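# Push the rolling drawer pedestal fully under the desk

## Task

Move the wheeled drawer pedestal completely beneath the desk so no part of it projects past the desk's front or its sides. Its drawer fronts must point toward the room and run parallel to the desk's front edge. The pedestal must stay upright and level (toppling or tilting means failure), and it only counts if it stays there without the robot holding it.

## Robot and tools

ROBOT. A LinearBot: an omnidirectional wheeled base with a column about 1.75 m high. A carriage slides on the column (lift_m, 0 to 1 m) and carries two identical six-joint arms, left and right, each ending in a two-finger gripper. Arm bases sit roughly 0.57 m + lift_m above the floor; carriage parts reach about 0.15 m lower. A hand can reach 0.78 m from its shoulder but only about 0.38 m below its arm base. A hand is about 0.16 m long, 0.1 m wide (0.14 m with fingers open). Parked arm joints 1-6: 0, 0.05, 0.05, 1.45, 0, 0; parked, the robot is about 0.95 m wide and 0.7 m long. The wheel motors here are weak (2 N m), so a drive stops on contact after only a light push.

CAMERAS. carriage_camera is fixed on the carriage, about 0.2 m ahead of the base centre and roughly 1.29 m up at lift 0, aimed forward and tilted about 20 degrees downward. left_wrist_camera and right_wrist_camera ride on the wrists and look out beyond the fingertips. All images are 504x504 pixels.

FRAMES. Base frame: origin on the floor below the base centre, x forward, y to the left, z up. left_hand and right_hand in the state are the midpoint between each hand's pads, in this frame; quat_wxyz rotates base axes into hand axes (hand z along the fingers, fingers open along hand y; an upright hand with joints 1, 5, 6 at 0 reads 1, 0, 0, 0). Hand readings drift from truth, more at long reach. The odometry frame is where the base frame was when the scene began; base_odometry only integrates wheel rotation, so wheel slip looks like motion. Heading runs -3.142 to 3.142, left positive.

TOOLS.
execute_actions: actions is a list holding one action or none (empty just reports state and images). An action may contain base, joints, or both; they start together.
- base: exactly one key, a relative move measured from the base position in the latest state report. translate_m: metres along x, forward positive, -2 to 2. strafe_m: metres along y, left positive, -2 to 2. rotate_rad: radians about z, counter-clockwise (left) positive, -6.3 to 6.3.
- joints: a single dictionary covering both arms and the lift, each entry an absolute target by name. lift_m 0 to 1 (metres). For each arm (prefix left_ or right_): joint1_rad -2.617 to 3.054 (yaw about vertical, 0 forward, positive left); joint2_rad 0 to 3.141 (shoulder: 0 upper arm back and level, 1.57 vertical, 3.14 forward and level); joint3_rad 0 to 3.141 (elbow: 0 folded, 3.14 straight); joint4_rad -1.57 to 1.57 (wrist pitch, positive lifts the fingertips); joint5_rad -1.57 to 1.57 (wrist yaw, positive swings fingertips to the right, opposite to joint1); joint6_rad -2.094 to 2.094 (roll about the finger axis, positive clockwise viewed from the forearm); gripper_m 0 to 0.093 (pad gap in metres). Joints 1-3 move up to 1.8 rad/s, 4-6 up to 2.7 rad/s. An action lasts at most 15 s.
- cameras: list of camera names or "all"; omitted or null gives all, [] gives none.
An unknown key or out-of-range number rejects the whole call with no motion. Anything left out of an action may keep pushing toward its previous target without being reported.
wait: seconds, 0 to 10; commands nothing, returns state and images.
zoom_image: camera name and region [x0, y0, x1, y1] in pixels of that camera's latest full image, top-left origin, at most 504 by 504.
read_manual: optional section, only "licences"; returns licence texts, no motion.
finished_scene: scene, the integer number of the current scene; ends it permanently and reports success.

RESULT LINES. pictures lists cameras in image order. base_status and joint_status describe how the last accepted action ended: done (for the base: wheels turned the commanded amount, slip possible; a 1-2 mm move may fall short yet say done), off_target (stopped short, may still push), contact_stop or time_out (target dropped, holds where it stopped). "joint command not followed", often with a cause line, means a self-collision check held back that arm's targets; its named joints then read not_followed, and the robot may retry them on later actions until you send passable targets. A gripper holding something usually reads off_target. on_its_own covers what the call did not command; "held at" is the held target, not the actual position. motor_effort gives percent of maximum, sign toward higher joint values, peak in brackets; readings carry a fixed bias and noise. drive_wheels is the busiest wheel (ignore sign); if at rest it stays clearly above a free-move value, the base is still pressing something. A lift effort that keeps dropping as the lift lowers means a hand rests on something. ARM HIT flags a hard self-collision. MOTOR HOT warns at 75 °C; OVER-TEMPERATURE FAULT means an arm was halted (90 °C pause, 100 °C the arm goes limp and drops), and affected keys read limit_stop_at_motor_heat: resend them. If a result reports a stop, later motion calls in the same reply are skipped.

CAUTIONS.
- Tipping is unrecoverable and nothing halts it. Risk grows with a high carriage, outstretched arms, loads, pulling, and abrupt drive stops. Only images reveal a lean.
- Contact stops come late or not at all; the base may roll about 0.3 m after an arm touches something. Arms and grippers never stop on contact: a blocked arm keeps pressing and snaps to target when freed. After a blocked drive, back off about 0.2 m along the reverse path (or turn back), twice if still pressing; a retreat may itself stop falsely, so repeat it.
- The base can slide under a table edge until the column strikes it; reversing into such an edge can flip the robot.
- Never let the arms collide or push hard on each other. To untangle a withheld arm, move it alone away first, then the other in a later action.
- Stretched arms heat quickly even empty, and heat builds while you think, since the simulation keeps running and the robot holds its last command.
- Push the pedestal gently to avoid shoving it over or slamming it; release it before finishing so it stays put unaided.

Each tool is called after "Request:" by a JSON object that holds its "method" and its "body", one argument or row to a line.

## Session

Request:
{"method": "execute_actions", "body": {
  "actions": []
}}

Scene clock: 0.00 s.
base_odometry: x=+0.000 y=+0.000 heading=+0.000 (m, m, rad; odometry frame)
base_status: not commanded
joint_positions: lift_m=+0.303 left_joint1_rad=+0.016 left_joint2_rad=+0.052 left_joint3_rad=+0.079 left_joint4_rad=+1.448 left_joint5_rad=-0.032 left_joint6_rad=-0.013 left_gripper_m=+0.095 right_joint1_rad=-0.011 right_joint2_rad=+0.026 right_joint3_rad=+0.032 right_joint4_rad=+1.388 right_joint5_rad=+0.020 right_joint6_rad=+0.002 right_gripper_m=+0.094
joint_status: not commanded
motor_effort: lift_m=+35 drive_wheels=-1 (%)
left_hand: x=+0.3001 y=+0.3501 z=+1.3062 quat_wxyz=(+0.999, -0.017, +0.048, +0.002) (m; base frame)
right_hand: x=+0.3208 y=-0.3481 z=+1.2918 quat_wxyz=(+0.996, +0.010, +0.088, -0.006) (m; base frame)
pictures: carriage_camera, left_wrist_camera, right_wrist_camera
camera_calibration (this result's frames):
carriage_camera: T_world_to_cam=[[-0.0417758, -0.998515, -0.034977, 0.0531362], [-0.367112, 0.0478992, -0.928943, 1.2717], [0.929238, -0.0259669, -0.368567, 0.289341], [0, 0, 0, 1]] pos_world=[0.200207, -0.000342652, 1.28983]
left_wrist_camera: T_world_to_cam=[[0.155048, -0.987905, 0.00179986, 0.298256], [0.710663, 0.11027, -0.694838, 0.656025], [0.686235, 0.109012, 0.719164, -1.05934], [0, 0, 0, 1]] pos_world=[0.214498, 0.337789, 1.21713]
right_wrist_camera: T_world_to_cam=[[0.0590969, -0.985389, -0.159738, -0.161931], [0.662192, 0.158439, -0.732392, 0.788083], [0.747, -0.0624952, 0.66188, -0.994698], [0, 0, 0, 1]] pos_world=[0.230746, -0.346592, 1.20969]
Images, in order (width x height): carriage_camera 504x504, left_wrist_camera 504x504, right_wrist_camera 504x504.

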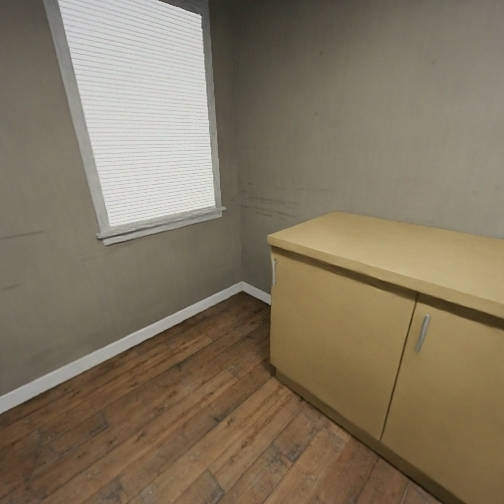

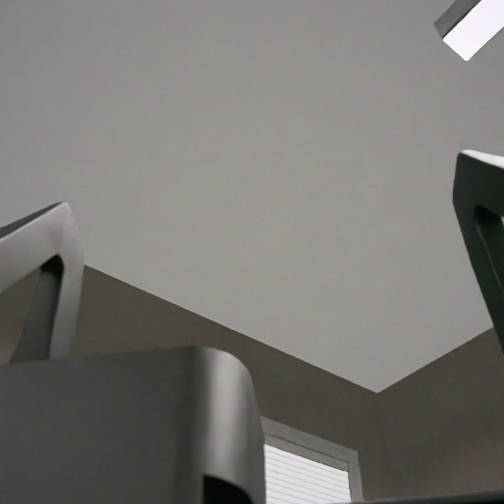

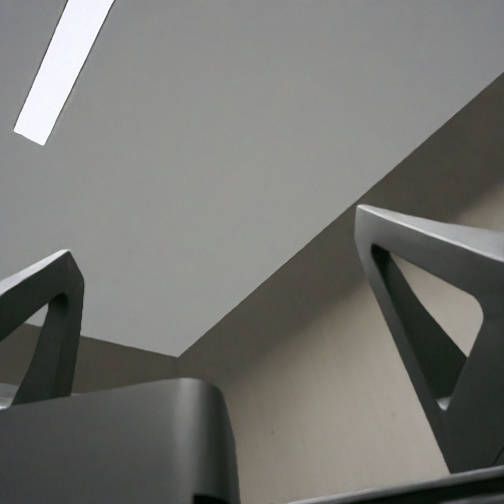

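Request:
{"method": "execute_actions", "body": {
  "actions": [
    {"base":{"rotate_rad":2.55},"joints":{"lift_m":0.4}}
  ],
  "cameras": ["carriage_camera"]
}}

Scene clock: 7.47 s.
base_odometry: x=+0.000 y=+0.000 heading=+2.548 (m, m, rad; odometry frame)
base_status: done
joint_positions: lift_m=+0.400 left_joint1_rad=+0.016 left_joint2_rad=+0.052 left_joint3_rad=+0.079 left_joint4_rad=+1.444 left_joint5_rad=-0.032 left_joint6_rad=-0.013 left_gripper_m=+0.095 right_joint1_rad=-0.011 right_joint2_rad=+0.026 right_joint3_rad=+0.032 right_joint4_rad=+1.383 right_joint5_rad=+0.020 right_joint6_rad=+0.002 right_gripper_m=+0.094
joint_status: all done
motor_effort: lift_m=+39(49) drive_wheels=+17(40) (%)
left_hand: x=+0.3010 y=+0.3501 z=+1.4029 quat_wxyz=(+0.999, -0.017, +0.050, +0.002) (m; base frame)
right_hand: x=+0.3218 y=-0.3481 z=+1.3883 quat_wxyz=(+0.996, +0.010, +0.090, -0.006) (m; base frame)
pictures: carriage_camera
camera_calibration (this result's frames):
carriage_camera: T_world_to_cam=[[-0.0417758, -0.998515, -0.034977, 0.0565195], [-0.367112, 0.0478992, -0.928943, 1.36155], [0.929238, -0.0259669, -0.368567, 0.324993], [0, 0, 0, 1]] pos_world=[0.200207, -0.000342652, 1.38656]
Images, in order (width x height): carriage_camera 504x504.

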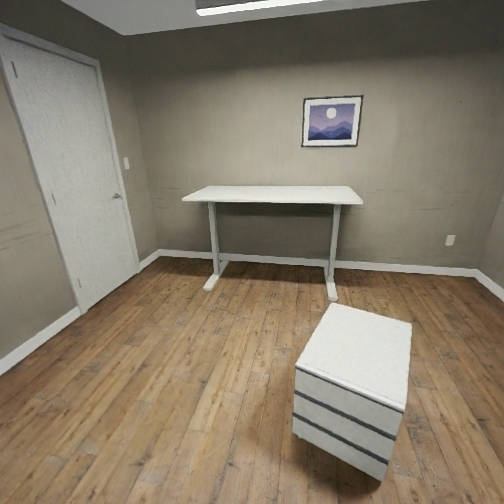

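Request:
{"method": "execute_actions", "body": {
  "actions": [
    {"base":{"rotate_rad":-0.22}}
  ],
  "cameras": ["carriage_camera"]
}}

Request:
{"method": "execute_actions", "body": {
  "actions": [
    {"base":{"strafe_m":-0.9},"joints":{"left_joint4_rad":-0.3,"right_joint4_rad":-0.3,"left_joint1_rad":0.9}}
  ],
  "cameras": ["carriage_camera"]
}}

Request:
{"method": "execute_actions", "body": {
  "actions": [
    {"base":{"translate_m":1.28}}
  ]
}}

Scene clock: 50.50 s.
base_odometry: x=+0.000 y=+0.000 heading=+2.331 (m, m, rad; odometry frame)
base_status: done
joint_positions: lift_m=+0.400 left_joint1_rad=+0.016 left_joint2_rad=+0.052 left_joint3_rad=+0.079 left_joint4_rad=+1.446 left_joint5_rad=-0.032 left_joint6_rad=-0.013 left_gripper_m=+0.095 right_joint1_rad=-0.011 right_joint2_rad=+0.026 right_joint3_rad=+0.032 right_joint4_rad=+1.385 right_joint5_rad=+0.020 right_joint6_rad=+0.002 right_gripper_m=+0.094
joint_status: not commanded
motor_effort: lift_m=+40(39) drive_wheels=-25(28) (%)
left_hand: x=+0.3007 y=+0.3501 z=+1.4029 quat_wxyz=(+0.999, -0.017, +0.049, +0.002) (m; base frame)
right_hand: x=+0.3214 y=-0.3481 z=+1.3884 quat_wxyz=(+0.996, +0.010, +0.089, -0.006) (m; base frame)
pictures: carriage_camera
camera_calibration (this result's frames):
carriage_camera: T_world_to_cam=[[-0.0417758, -0.998515, -0.034977, 0.0565195], [-0.367112, 0.0478992, -0.928943, 1.36155], [0.929238, -0.0259669, -0.368567, 0.324993], [0, 0, 0, 1]] pos_world=[0.200207, -0.000342652, 1.38656]
Images, in order (width x height): carriage_camera 504x504.

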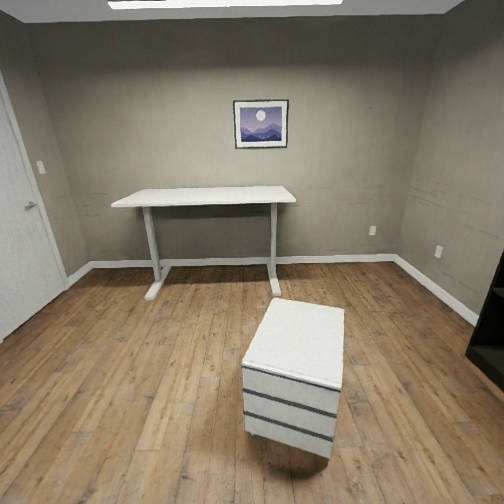

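Scene clock: 54.70 s.
base_odometry: x=+0.651 y=+0.621 heading=+2.333 (m, m, rad; odometry frame)
base_status: done
joint_positions: lift_m=+0.400 left_joint1_rad=+0.894 left_joint2_rad=+0.052 left_joint3_rad=+0.079 left_joint4_rad=-0.289 left_joint5_rad=-0.032 left_joint6_rad=-0.013 left_gripper_m=+0.095 right_joint1_rad=-0.011 right_joint2_rad=+0.026 right_joint3_rad=+0.032 right_joint4_rad=-0.304 right_joint5_rad=+0.020 right_joint6_rad=+0.002 right_gripper_m=+0.094
joint_status: all done
motor_effort: lift_m=+39(39) drive_wheels=-12(38) (%)
left_hand: x=+0.4211 y=+0.5324 z=+1.0945 quat_wxyz=(+0.545, -0.356, +0.709, +0.271) (m; base frame)
right_hand: x=+0.5126 y=-0.3502 z=+1.0744 quat_wxyz=(+0.594, +0.011, +0.804, -0.011) (m; base frame)
pictures: carriage_camera
camera_calibration (this result's frames):
carriage_camera: T_world_to_cam=[[-0.0417758, -0.998515, -0.034977, 0.0565195], [-0.367112, 0.0478992, -0.928943, 1.36155], [0.929238, -0.0259669, -0.368567, 0.324993], [0, 0, 0, 1]] pos_world=[0.200207, -0.000342652, 1.38656]
Images, in order (width x height): carriage_camera 504x504.

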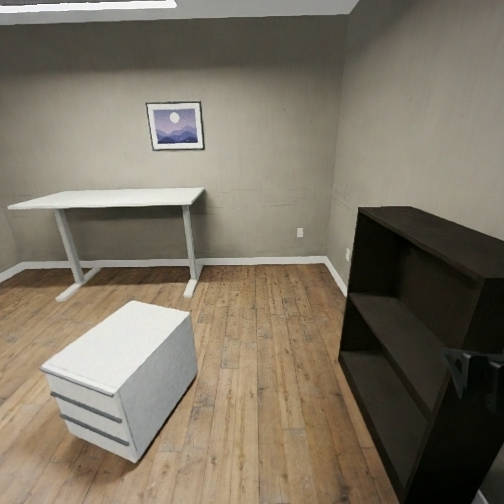

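Scene clock: 59.67 s.
base_odometry: x=-0.231 y=+1.549 heading=+2.332 (m, m, rad; odometry frame)
base_status: done
joint_positions: lift_m=+0.400 left_joint1_rad=+0.894 left_joint2_rad=+0.052 left_joint3_rad=+0.079 left_joint4_rad=-0.289 left_joint5_rad=-0.033 left_joint6_rad=-0.013 left_gripper_m=+0.095 right_joint1_rad=-0.011 right_joint2_rad=+0.026 right_joint3_rad=+0.032 right_joint4_rad=-0.304 right_joint5_rad=+0.020 right_joint6_rad=+0.002 right_gripper_m=+0.094
joint_status: not commanded
motor_effort: lift_m=+39(39) drive_wheels=-9(33) (%)
left_hand: x=+0.4209 y=+0.5325 z=+1.0944 quat_wxyz=(+0.545, -0.357, +0.709, +0.271) (m; base frame)
right_hand: x=+0.5125 y=-0.3501 z=+1.0743 quat_wxyz=(+0.594, +0.011, +0.804, -0.011) (m; base frame)
pictures: carriage_camera, left_wrist_camera, right_wrist_camera
camera_calibration (this result's frames):
carriage_camera: T_world_to_cam=[[-0.0417758, -0.998515, -0.034977, 0.0565195], [-0.367112, 0.0478992, -0.928943, 1.36155], [0.929238, -0.0259669, -0.368567, 0.324993], [0, 0, 0, 1]] pos_world=[0.200207, -0.000342652, 1.38656]
left_wrist_camera: T_world_to_cam=[[0.759028, -0.636259, -0.138024, 0.171657], [-0.580105, -0.564695, -0.587024, 1.18757], [0.295558, 0.525636, -0.797717, 0.59285], [0, 0, 0, 1]] pos_world=[0.383403, 0.468211, 1.19375]
right_wrist_camera: T_world_to_cam=[[-0.177318, -0.982877, -0.0501018, -0.205718], [-0.804999, 0.174137, -0.567144, 1.08214], [0.566158, -0.060233, -0.822093, 0.693632], [0, 0, 0, 1]] pos_world=[0.441935, -0.348856, 1.17365]
Images, in order (width x height): carriage_camera 504x504, left_wrist_camera 504x504, right_wrist_camera 504x504.

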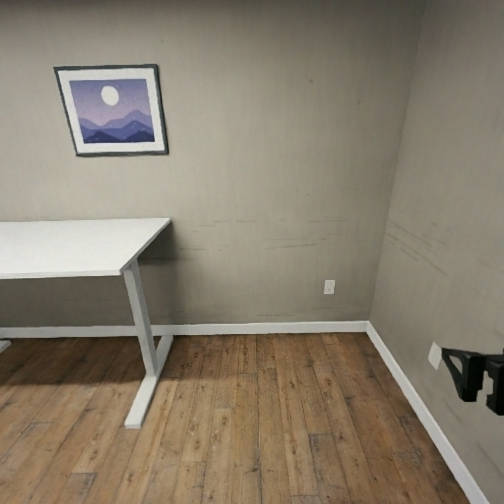

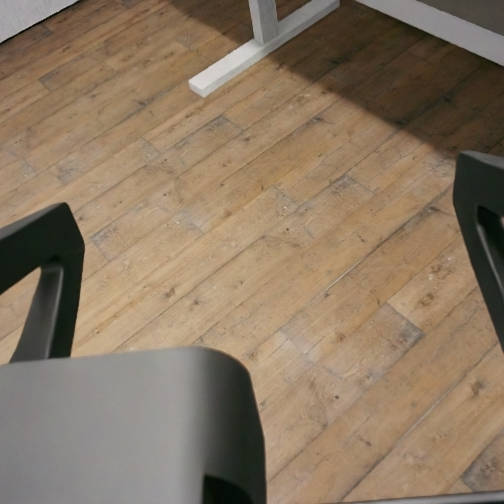

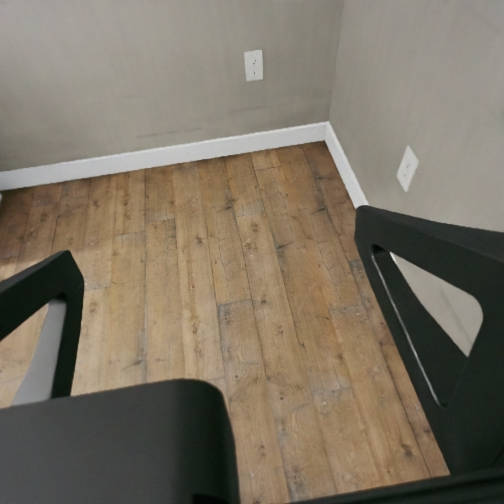

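Request:
{"method": "execute_actions", "body": {
  "actions": [
    {"base":{"strafe_m":0.62},"joints":{"left_joint5_rad":-1.0}}
  ],
  "cameras": ["carriage_camera","left_wrist_camera"]
}}

Scene clock: 71.03 s.
base_odometry: x=-0.680 y=+1.122 heading=+2.332 (m, m, rad; odometry frame)
base_status: done
joint_positions: lift_m=+0.400 left_joint1_rad=+0.894 left_joint2_rad=+0.052 left_joint3_rad=+0.080 left_joint4_rad=-0.292 left_joint5_rad=-0.996 left_joint6_rad=-0.013 left_gripper_m=+0.095 right_joint1_rad=-0.011 right_joint2_rad=+0.026 right_joint3_rad=+0.033 right_joint4_rad=-0.303 right_joint5_rad=+0.021 right_joint6_rad=+0.002 right_gripper_m=+0.094
joint_status: all done
motor_effort: lift_m=+39(39) drive_wheels=+2(67) (%)
left_hand: x=+0.2653 y=+0.5602 z=+1.1148 quat_wxyz=(+0.321, -0.567, +0.500, +0.571) (m; base frame)
right_hand: x=+0.5126 y=-0.3504 z=+1.0750 quat_wxyz=(+0.595, +0.011, +0.804, -0.011) (m; base frame)
pictures: carriage_camera, left_wrist_camera
camera_calibration (this result's frames):
carriage_camera: T_world_to_cam=[[-0.0417758, -0.998515, -0.034977, 0.0565202], [-0.367112, 0.0478992, -0.928943, 1.36157], [0.929238, -0.0259669, -0.368567, 0.325], [0, 0, 0, 1]] pos_world=[0.200207, -0.000342652, 1.38658]
left_wrist_camera: T_world_to_cam=[[0.904708, 0.244882, -0.34862, 0.0127664], [-0.0355608, -0.772034, -0.634585, 1.14964], [-0.424545, 0.586512, -0.689758, 0.677139], [0, 0, 0, 1]] pos_world=[0.316808, 0.487286, 1.20106]
Images, in order (width x height): carriage_camera 504x504, left_wrist_camera 504x504.

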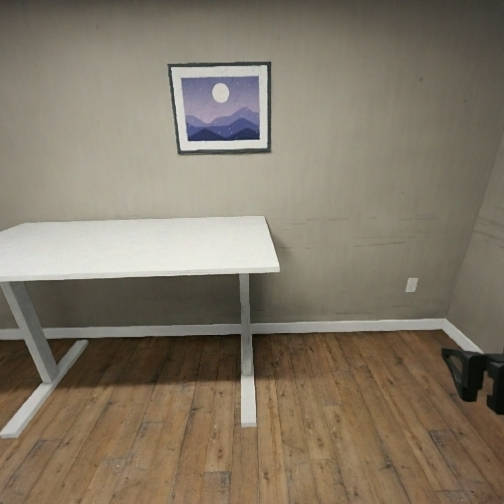

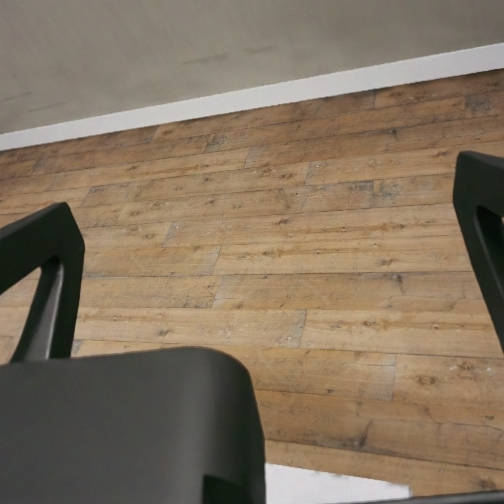

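Request:
{"method": "execute_actions", "body": {
  "actions": [
    {"base":{"translate_m":-0.68},"joints":{"left_joint5_rad":0,"left_joint1_rad":0}}
  ],
  "cameras": ["carriage_camera","left_wrist_camera"]
}}

Request:
{"method": "execute_actions", "body": {
  "actions": [
    {"base":{"strafe_m":0.48},"joints":{"lift_m":0.68}}
  ]
}}

Scene clock: 81.23 s.
base_odometry: x=-0.211 y=+0.629 heading=+2.332 (m, m, rad; odometry frame)
base_status: done
joint_positions: lift_m=+0.400 left_joint1_rad=+0.006 left_joint2_rad=+0.052 left_joint3_rad=+0.080 left_joint4_rad=-0.292 left_joint5_rad=-0.006 left_joint6_rad=-0.013 left_gripper_m=+0.095 right_joint1_rad=-0.011 right_joint2_rad=+0.026 right_joint3_rad=+0.033 right_joint4_rad=-0.304 right_joint5_rad=+0.021 right_joint6_rad=+0.002 right_gripper_m=+0.094
joint_status: all done
motor_effort: lift_m=+39(39) drive_wheels=-5(29) (%)
left_hand: x=+0.5138 y=+0.3465 z=+1.0943 quat_wxyz=(+0.608, -0.009, +0.794, +0.000) (m; base frame)
right_hand: x=+0.5126 y=-0.3504 z=+1.0749 quat_wxyz=(+0.595, +0.011, +0.804, -0.011) (m; base frame)
pictures: carriage_camera, left_wrist_camera
camera_calibration (this result's frames):
carriage_camera: T_world_to_cam=[[-0.0417758, -0.998515, -0.034977, 0.0565202], [-0.367112, 0.0478992, -0.928943, 1.36157], [0.929238, -0.0259669, -0.368567, 0.325], [0, 0, 0, 1]] pos_world=[0.200207, -0.000342652, 1.38658]
left_wrist_camera: T_world_to_cam=[[-0.041236, -0.99054, -0.130883, 0.508926], [-0.802274, 0.110903, -0.586564, 1.01593], [0.59553, 0.0808168, -0.799257, 0.66478], [0, 0, 0, 1]] pos_world=[0.440141, 0.337717, 1.19385]
Images, in order (width x height): carriage_camera 504x504, left_wrist_camera 504x504.

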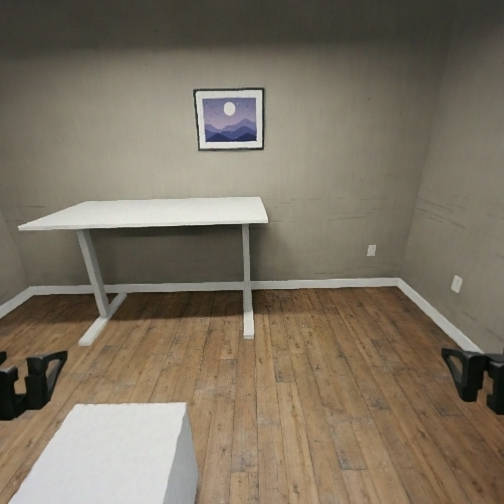

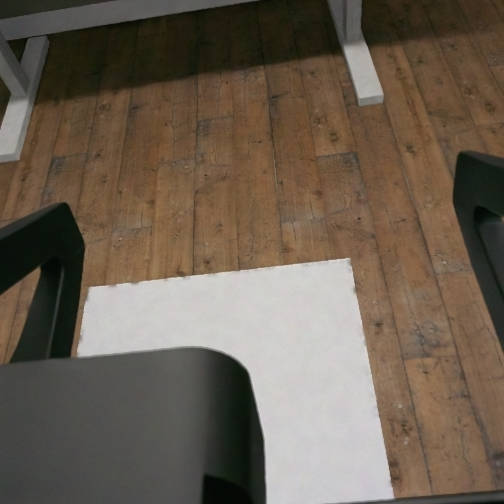

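Scene clock: 84.43 s.
base_odometry: x=-0.558 y=+0.297 heading=+2.332 (m, m, rad; odometry frame)
base_status: done
joint_positions: lift_m=+0.680 left_joint1_rad=+0.006 left_joint2_rad=+0.052 left_joint3_rad=+0.080 left_joint4_rad=-0.285 left_joint5_rad=-0.006 left_joint6_rad=-0.013 left_gripper_m=+0.095 right_joint1_rad=-0.011 right_joint2_rad=+0.026 right_joint3_rad=+0.033 right_joint4_rad=-0.299 right_joint5_rad=+0.021 right_joint6_rad=+0.002 right_gripper_m=+0.094
joint_status: all done
motor_effort: lift_m=+39(48) drive_wheels=-5(24) (%)
left_hand: x=+0.5142 y=+0.3465 z=+1.3760 quat_wxyz=(+0.610, -0.009, +0.792, +0.000) (m; base frame)
right_hand: x=+0.5129 y=-0.3504 z=+1.3559 quat_wxyz=(+0.597, +0.011, +0.802, -0.011) (m; base frame)
pictures: carriage_camera, left_wrist_camera, right_wrist_camera
camera_calibration (this result's frames):
carriage_camera: T_world_to_cam=[[-0.0417758, -0.998515, -0.034977, 0.0663139], [-0.367112, 0.0478992, -0.928943, 1.62168], [0.929238, -0.0259669, -0.368567, 0.4282], [0, 0, 0, 1]] pos_world=[0.200207, -0.000342652, 1.66659]
left_wrist_camera: T_world_to_cam=[[-0.0403362, -0.990535, -0.131201, 0.545781], [-0.798227, 0.110926, -0.592055, 1.18694], [0.601004, 0.0808472, -0.795146, 0.881136], [0, 0, 0, 1]] pos_world=[0.439895, 0.337716, 1.47497]
right_wrist_camera: T_world_to_cam=[[-0.178446, -0.982643, -0.0506855, -0.190349], [-0.80127, 0.17502, -0.572131, 1.24738], [0.571072, -0.0614815, -0.818595, 0.917238], [0, 0, 0, 1]] pos_world=[0.441714, -0.348968, 1.45486]
Images, in order (width x height): carriage_camera 504x504, left_wrist_camera 504x504, right_wrist_camera 504x504.

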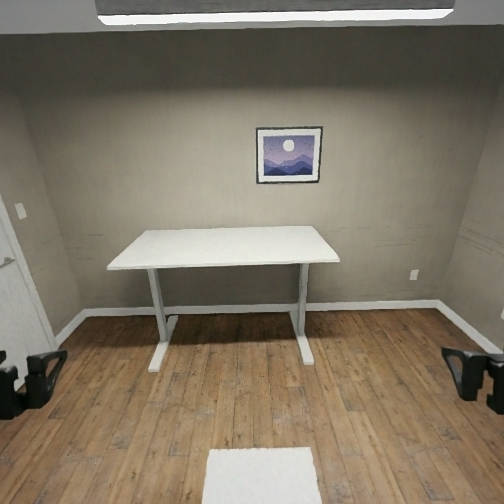

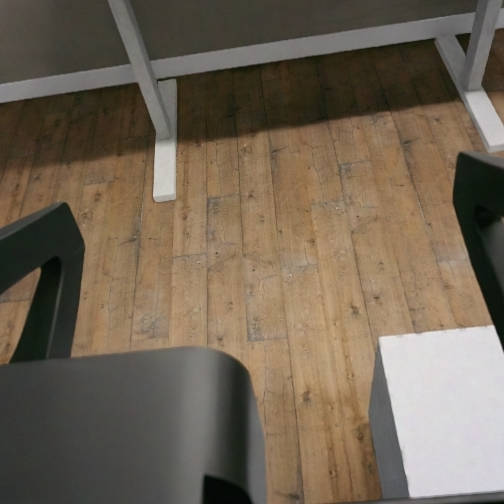

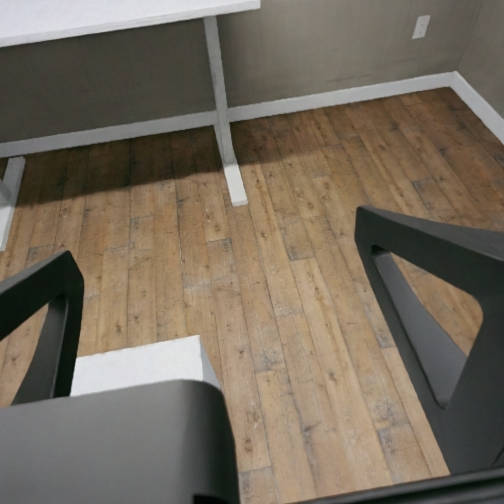

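Request:
{"method": "execute_actions", "body": {
  "actions": [
    {"base":{"translate_m":1.2}}
  ]
}}

Scene clock: 94.30 s.
base_odometry: x=-1.387 y=+1.165 heading=+2.333 (m, m, rad; odometry frame)
base_status: done
joint_positions: lift_m=+0.680 left_joint1_rad=+0.006 left_joint2_rad=+0.052 left_joint3_rad=+0.080 left_joint4_rad=-0.289 left_joint5_rad=-0.005 left_joint6_rad=-0.013 left_gripper_m=+0.095 right_joint1_rad=-0.011 right_joint2_rad=+0.026 right_joint3_rad=+0.033 right_joint4_rad=-0.303 right_joint5_rad=+0.020 right_joint6_rad=+0.002 right_gripper_m=+0.094
joint_status: not commanded
motor_effort: lift_m=+39(39) drive_wheels=+6(63) (%)
left_hand: x=+0.5140 y=+0.3464 z=+1.3751 quat_wxyz=(+0.609, -0.009, +0.793, +0.000) (m; base frame)
right_hand: x=+0.5126 y=-0.3502 z=+1.3550 quat_wxyz=(+0.595, +0.011, +0.804, -0.011) (m; base frame)
pictures: carriage_camera, left_wrist_camera, right_wrist_camera
camera_calibration (this result's frames):
carriage_camera: T_world_to_cam=[[-0.0417758, -0.998515, -0.034977, 0.0663145], [-0.367112, 0.0478992, -0.928943, 1.62169], [0.929238, -0.0259669, -0.368567, 0.428207], [0, 0, 0, 1]] pos_world=[0.200207, -0.000342652, 1.6666]
left_wrist_camera: T_world_to_cam=[[-0.0415662, -0.990533, -0.13083, 0.545645], [-0.800397, 0.111387, -0.58903, 1.18303], [0.598027, 0.0802323, -0.79745, 0.885495], [0, 0, 0, 1]] pos_world=[0.440027, 0.337659, 1.47437]
right_wrist_camera: T_world_to_cam=[[-0.177939, -0.98276, -0.0502003, -0.191277], [-0.80379, 0.174586, -0.568719, 1.24308], [0.567679, -0.0608471, -0.820999, 0.92184], [0, 0, 0, 1]] pos_world=[0.441833, -0.348912, 1.45419]
Images, in order (width x height): carriage_camera 504x504, left_wrist_camera 504x504, right_wrist_camera 504x504.

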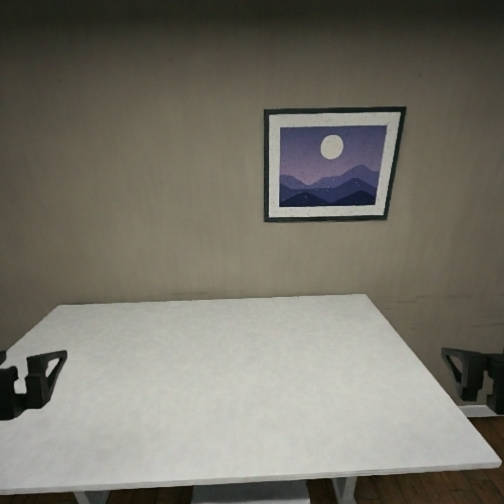

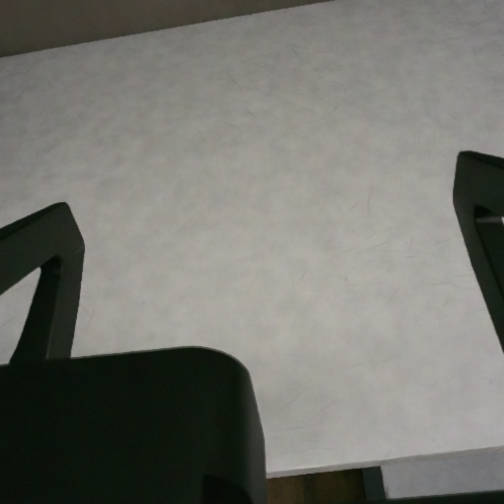

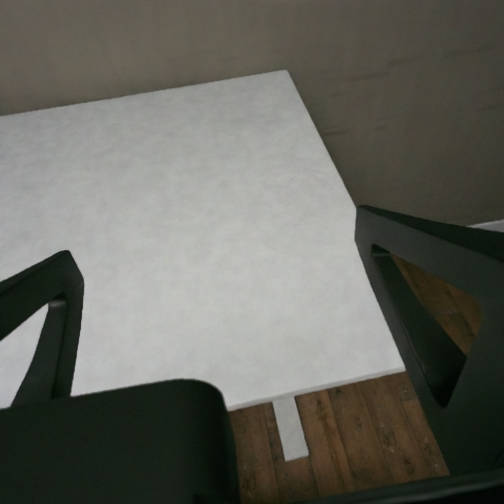

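Request:
{"method": "execute_actions", "body": {
  "actions": [
    {"base":{"translate_m":0.36}}
  ],
  "cameras": []
}}

Request:
{"method": "execute_actions", "body": {
  "actions": [
    {"base":{"translate_m":-0.8},"joints":{"lift_m":0.45}}
  ],
  "cameras": ["carriage_camera"]
}}

Scene clock: 106.37 s.
base_odometry: x=-1.637 y=+1.425 heading=+2.334 (m, m, rad; odometry frame)
base_status: done
joint_positions: lift_m=+0.680 left_joint1_rad=+0.006 left_joint2_rad=+0.052 left_joint3_rad=+0.080 left_joint4_rad=-0.289 left_joint5_rad=-0.005 left_joint6_rad=-0.013 left_gripper_m=+0.095 right_joint1_rad=-0.011 right_joint2_rad=+0.026 right_joint3_rad=+0.033 right_joint4_rad=-0.304 right_joint5_rad=+0.020 right_joint6_rad=+0.002 right_gripper_m=+0.094
joint_status: not commanded
motor_effort: lift_m=+39(39) drive_wheels=+6(51) (%)
left_hand: x=+0.5140 y=+0.3464 z=+1.3751 quat_wxyz=(+0.609, -0.009, +0.793, +0.000) (m; base frame)
right_hand: x=+0.5126 y=-0.3502 z=+1.3549 quat_wxyz=(+0.595, +0.011, +0.804, -0.011) (m; base frame)
pictures: none
No camera images: the call's "cameras" was empty. Leave "cameras" out to get every camera's image.

Scene clock: 108.50 s.
base_odometry: x=-1.486 y=+1.267 heading=+2.337 (m, m, rad; odometry frame)
base_status: translate_m contact_stop (by the wheels' count: -0.218 of -0.800)
joint_positions: lift_m=+0.479 left_joint1_rad=+0.004 left_joint2_rad=+0.049 left_joint3_rad=+0.083 left_joint4_rad=-0.291 left_joint5_rad=-0.002 left_joint6_rad=-0.013 left_gripper_m=+0.095 right_joint1_rad=-0.010 right_joint2_rad=+0.023 right_joint3_rad=+0.032 right_joint4_rad=-0.305 right_joint5_rad=+0.021 right_joint6_rad=+0.002 right_gripper_m=+0.094
joint_status: lift_m contact_stop (moved -0.200 of -0.230)
on_its_own: lift_m is held at +0.479, not at your +0.450, since a contact_stop
motor_effort: lift_m=+34(108) drive_wheels=-2(87) (%)
left_hand: x=+0.5138 y=+0.3456 z=+1.1762 quat_wxyz=(+0.610, -0.008, +0.792, -0.002) (m; base frame)
right_hand: x=+0.5125 y=-0.3502 z=+1.1545 quat_wxyz=(+0.595, +0.011, +0.803, -0.011) (m; base frame)
pictures: carriage_camera
camera_calibration (this result's frames):
carriage_camera: T_world_to_cam=[[-0.0417758, -0.998515, -0.034977, 0.0593072], [-0.367112, 0.0478992, -0.928943, 1.43559], [0.929238, -0.0259669, -0.368567, 0.354368], [0, 0, 0, 1]] pos_world=[0.200207, -0.000342652, 1.46626]
Images, in order (width x height): carriage_camera 504x504.

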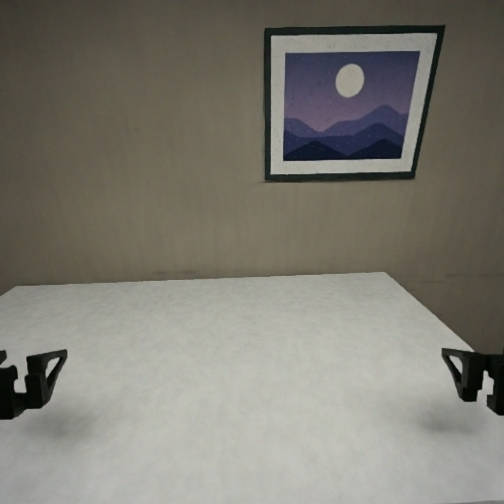

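My mistake: the carriage came down onto the desk. I'll raise it, then back off.

Request:
{"method": "execute_actions", "body": {
  "actions": [
    {"joints":{"lift_m":0.6}}
  ],
  "cameras": []
}}

Request:
{"method": "execute_actions", "body": {
  "actions": [
    {"base":{"translate_m":-0.8}}
  ],
  "cameras": ["carriage_camera"]
}}

Scene clock: 115.53 s.
base_odometry: x=-1.486 y=+1.267 heading=+2.337 (m, m, rad; odometry frame)
base_status: not commanded
joint_positions: lift_m=+0.600 left_joint1_rad=+0.004 left_joint2_rad=+0.049 left_joint3_rad=+0.083 left_joint4_rad=-0.285 left_joint5_rad=-0.002 left_joint6_rad=-0.013 left_gripper_m=+0.095 right_joint1_rad=-0.010 right_joint2_rad=+0.023 right_joint3_rad=+0.032 right_joint4_rad=-0.299 right_joint5_rad=+0.021 right_joint6_rad=+0.002 right_gripper_m=+0.094
joint_status: all done
motor_effort: lift_m=+38(49) drive_wheels=+0(0) (%)
left_hand: x=+0.5142 y=+0.3456 z=+1.2980 quat_wxyz=(+0.613, -0.008, +0.790, -0.002) (m; base frame)
right_hand: x=+0.5129 y=-0.3502 z=+1.2762 quat_wxyz=(+0.597, +0.011, +0.802, -0.011) (m; base frame)
pictures: none
No camera images: the call's "cameras" was empty. Leave "cameras" out to get every camera's image.

Scene clock: 119.53 s.
base_odometry: x=-0.931 y=+0.690 heading=+2.337 (m, m, rad; odometry frame)
base_status: done
joint_positions: lift_m=+0.600 left_joint1_rad=+0.004 left_joint2_rad=+0.049 left_joint3_rad=+0.083 left_joint4_rad=-0.286 left_joint5_rad=-0.002 left_joint6_rad=-0.013 left_gripper_m=+0.095 right_joint1_rad=-0.010 right_joint2_rad=+0.023 right_joint3_rad=+0.032 right_joint4_rad=-0.300 right_joint5_rad=+0.021 right_joint6_rad=+0.002 right_gripper_m=+0.094
joint_status: not commanded
motor_effort: lift_m=+38(38) drive_wheels=-5(30) (%)
left_hand: x=+0.5141 y=+0.3456 z=+1.2979 quat_wxyz=(+0.612, -0.008, +0.791, -0.002) (m; base frame)
right_hand: x=+0.5129 y=-0.3502 z=+1.2761 quat_wxyz=(+0.597, +0.011, +0.802, -0.011) (m; base frame)
pictures: carriage_camera
camera_calibration (this result's frames):
carriage_camera: T_world_to_cam=[[-0.0417758, -0.998515, -0.034977, 0.0635176], [-0.367112, 0.0478992, -0.928943, 1.54741], [0.929238, -0.0259669, -0.368567, 0.398734], [0, 0, 0, 1]] pos_world=[0.200207, -0.000342652, 1.58664]
Images, in order (width x height): carriage_camera 504x504.

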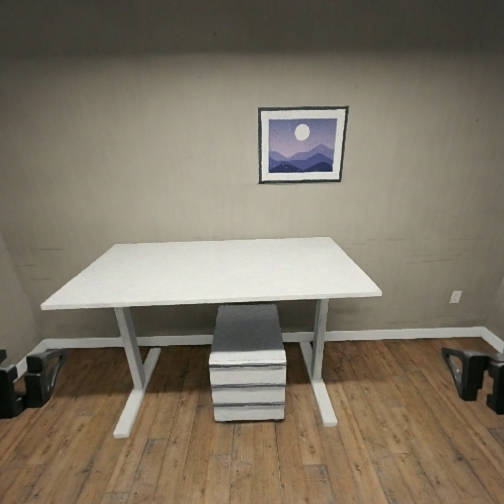

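Request:
{"method": "finished_scene", "body": {
  "scene": 2
}}

The scene is finished: the task was done.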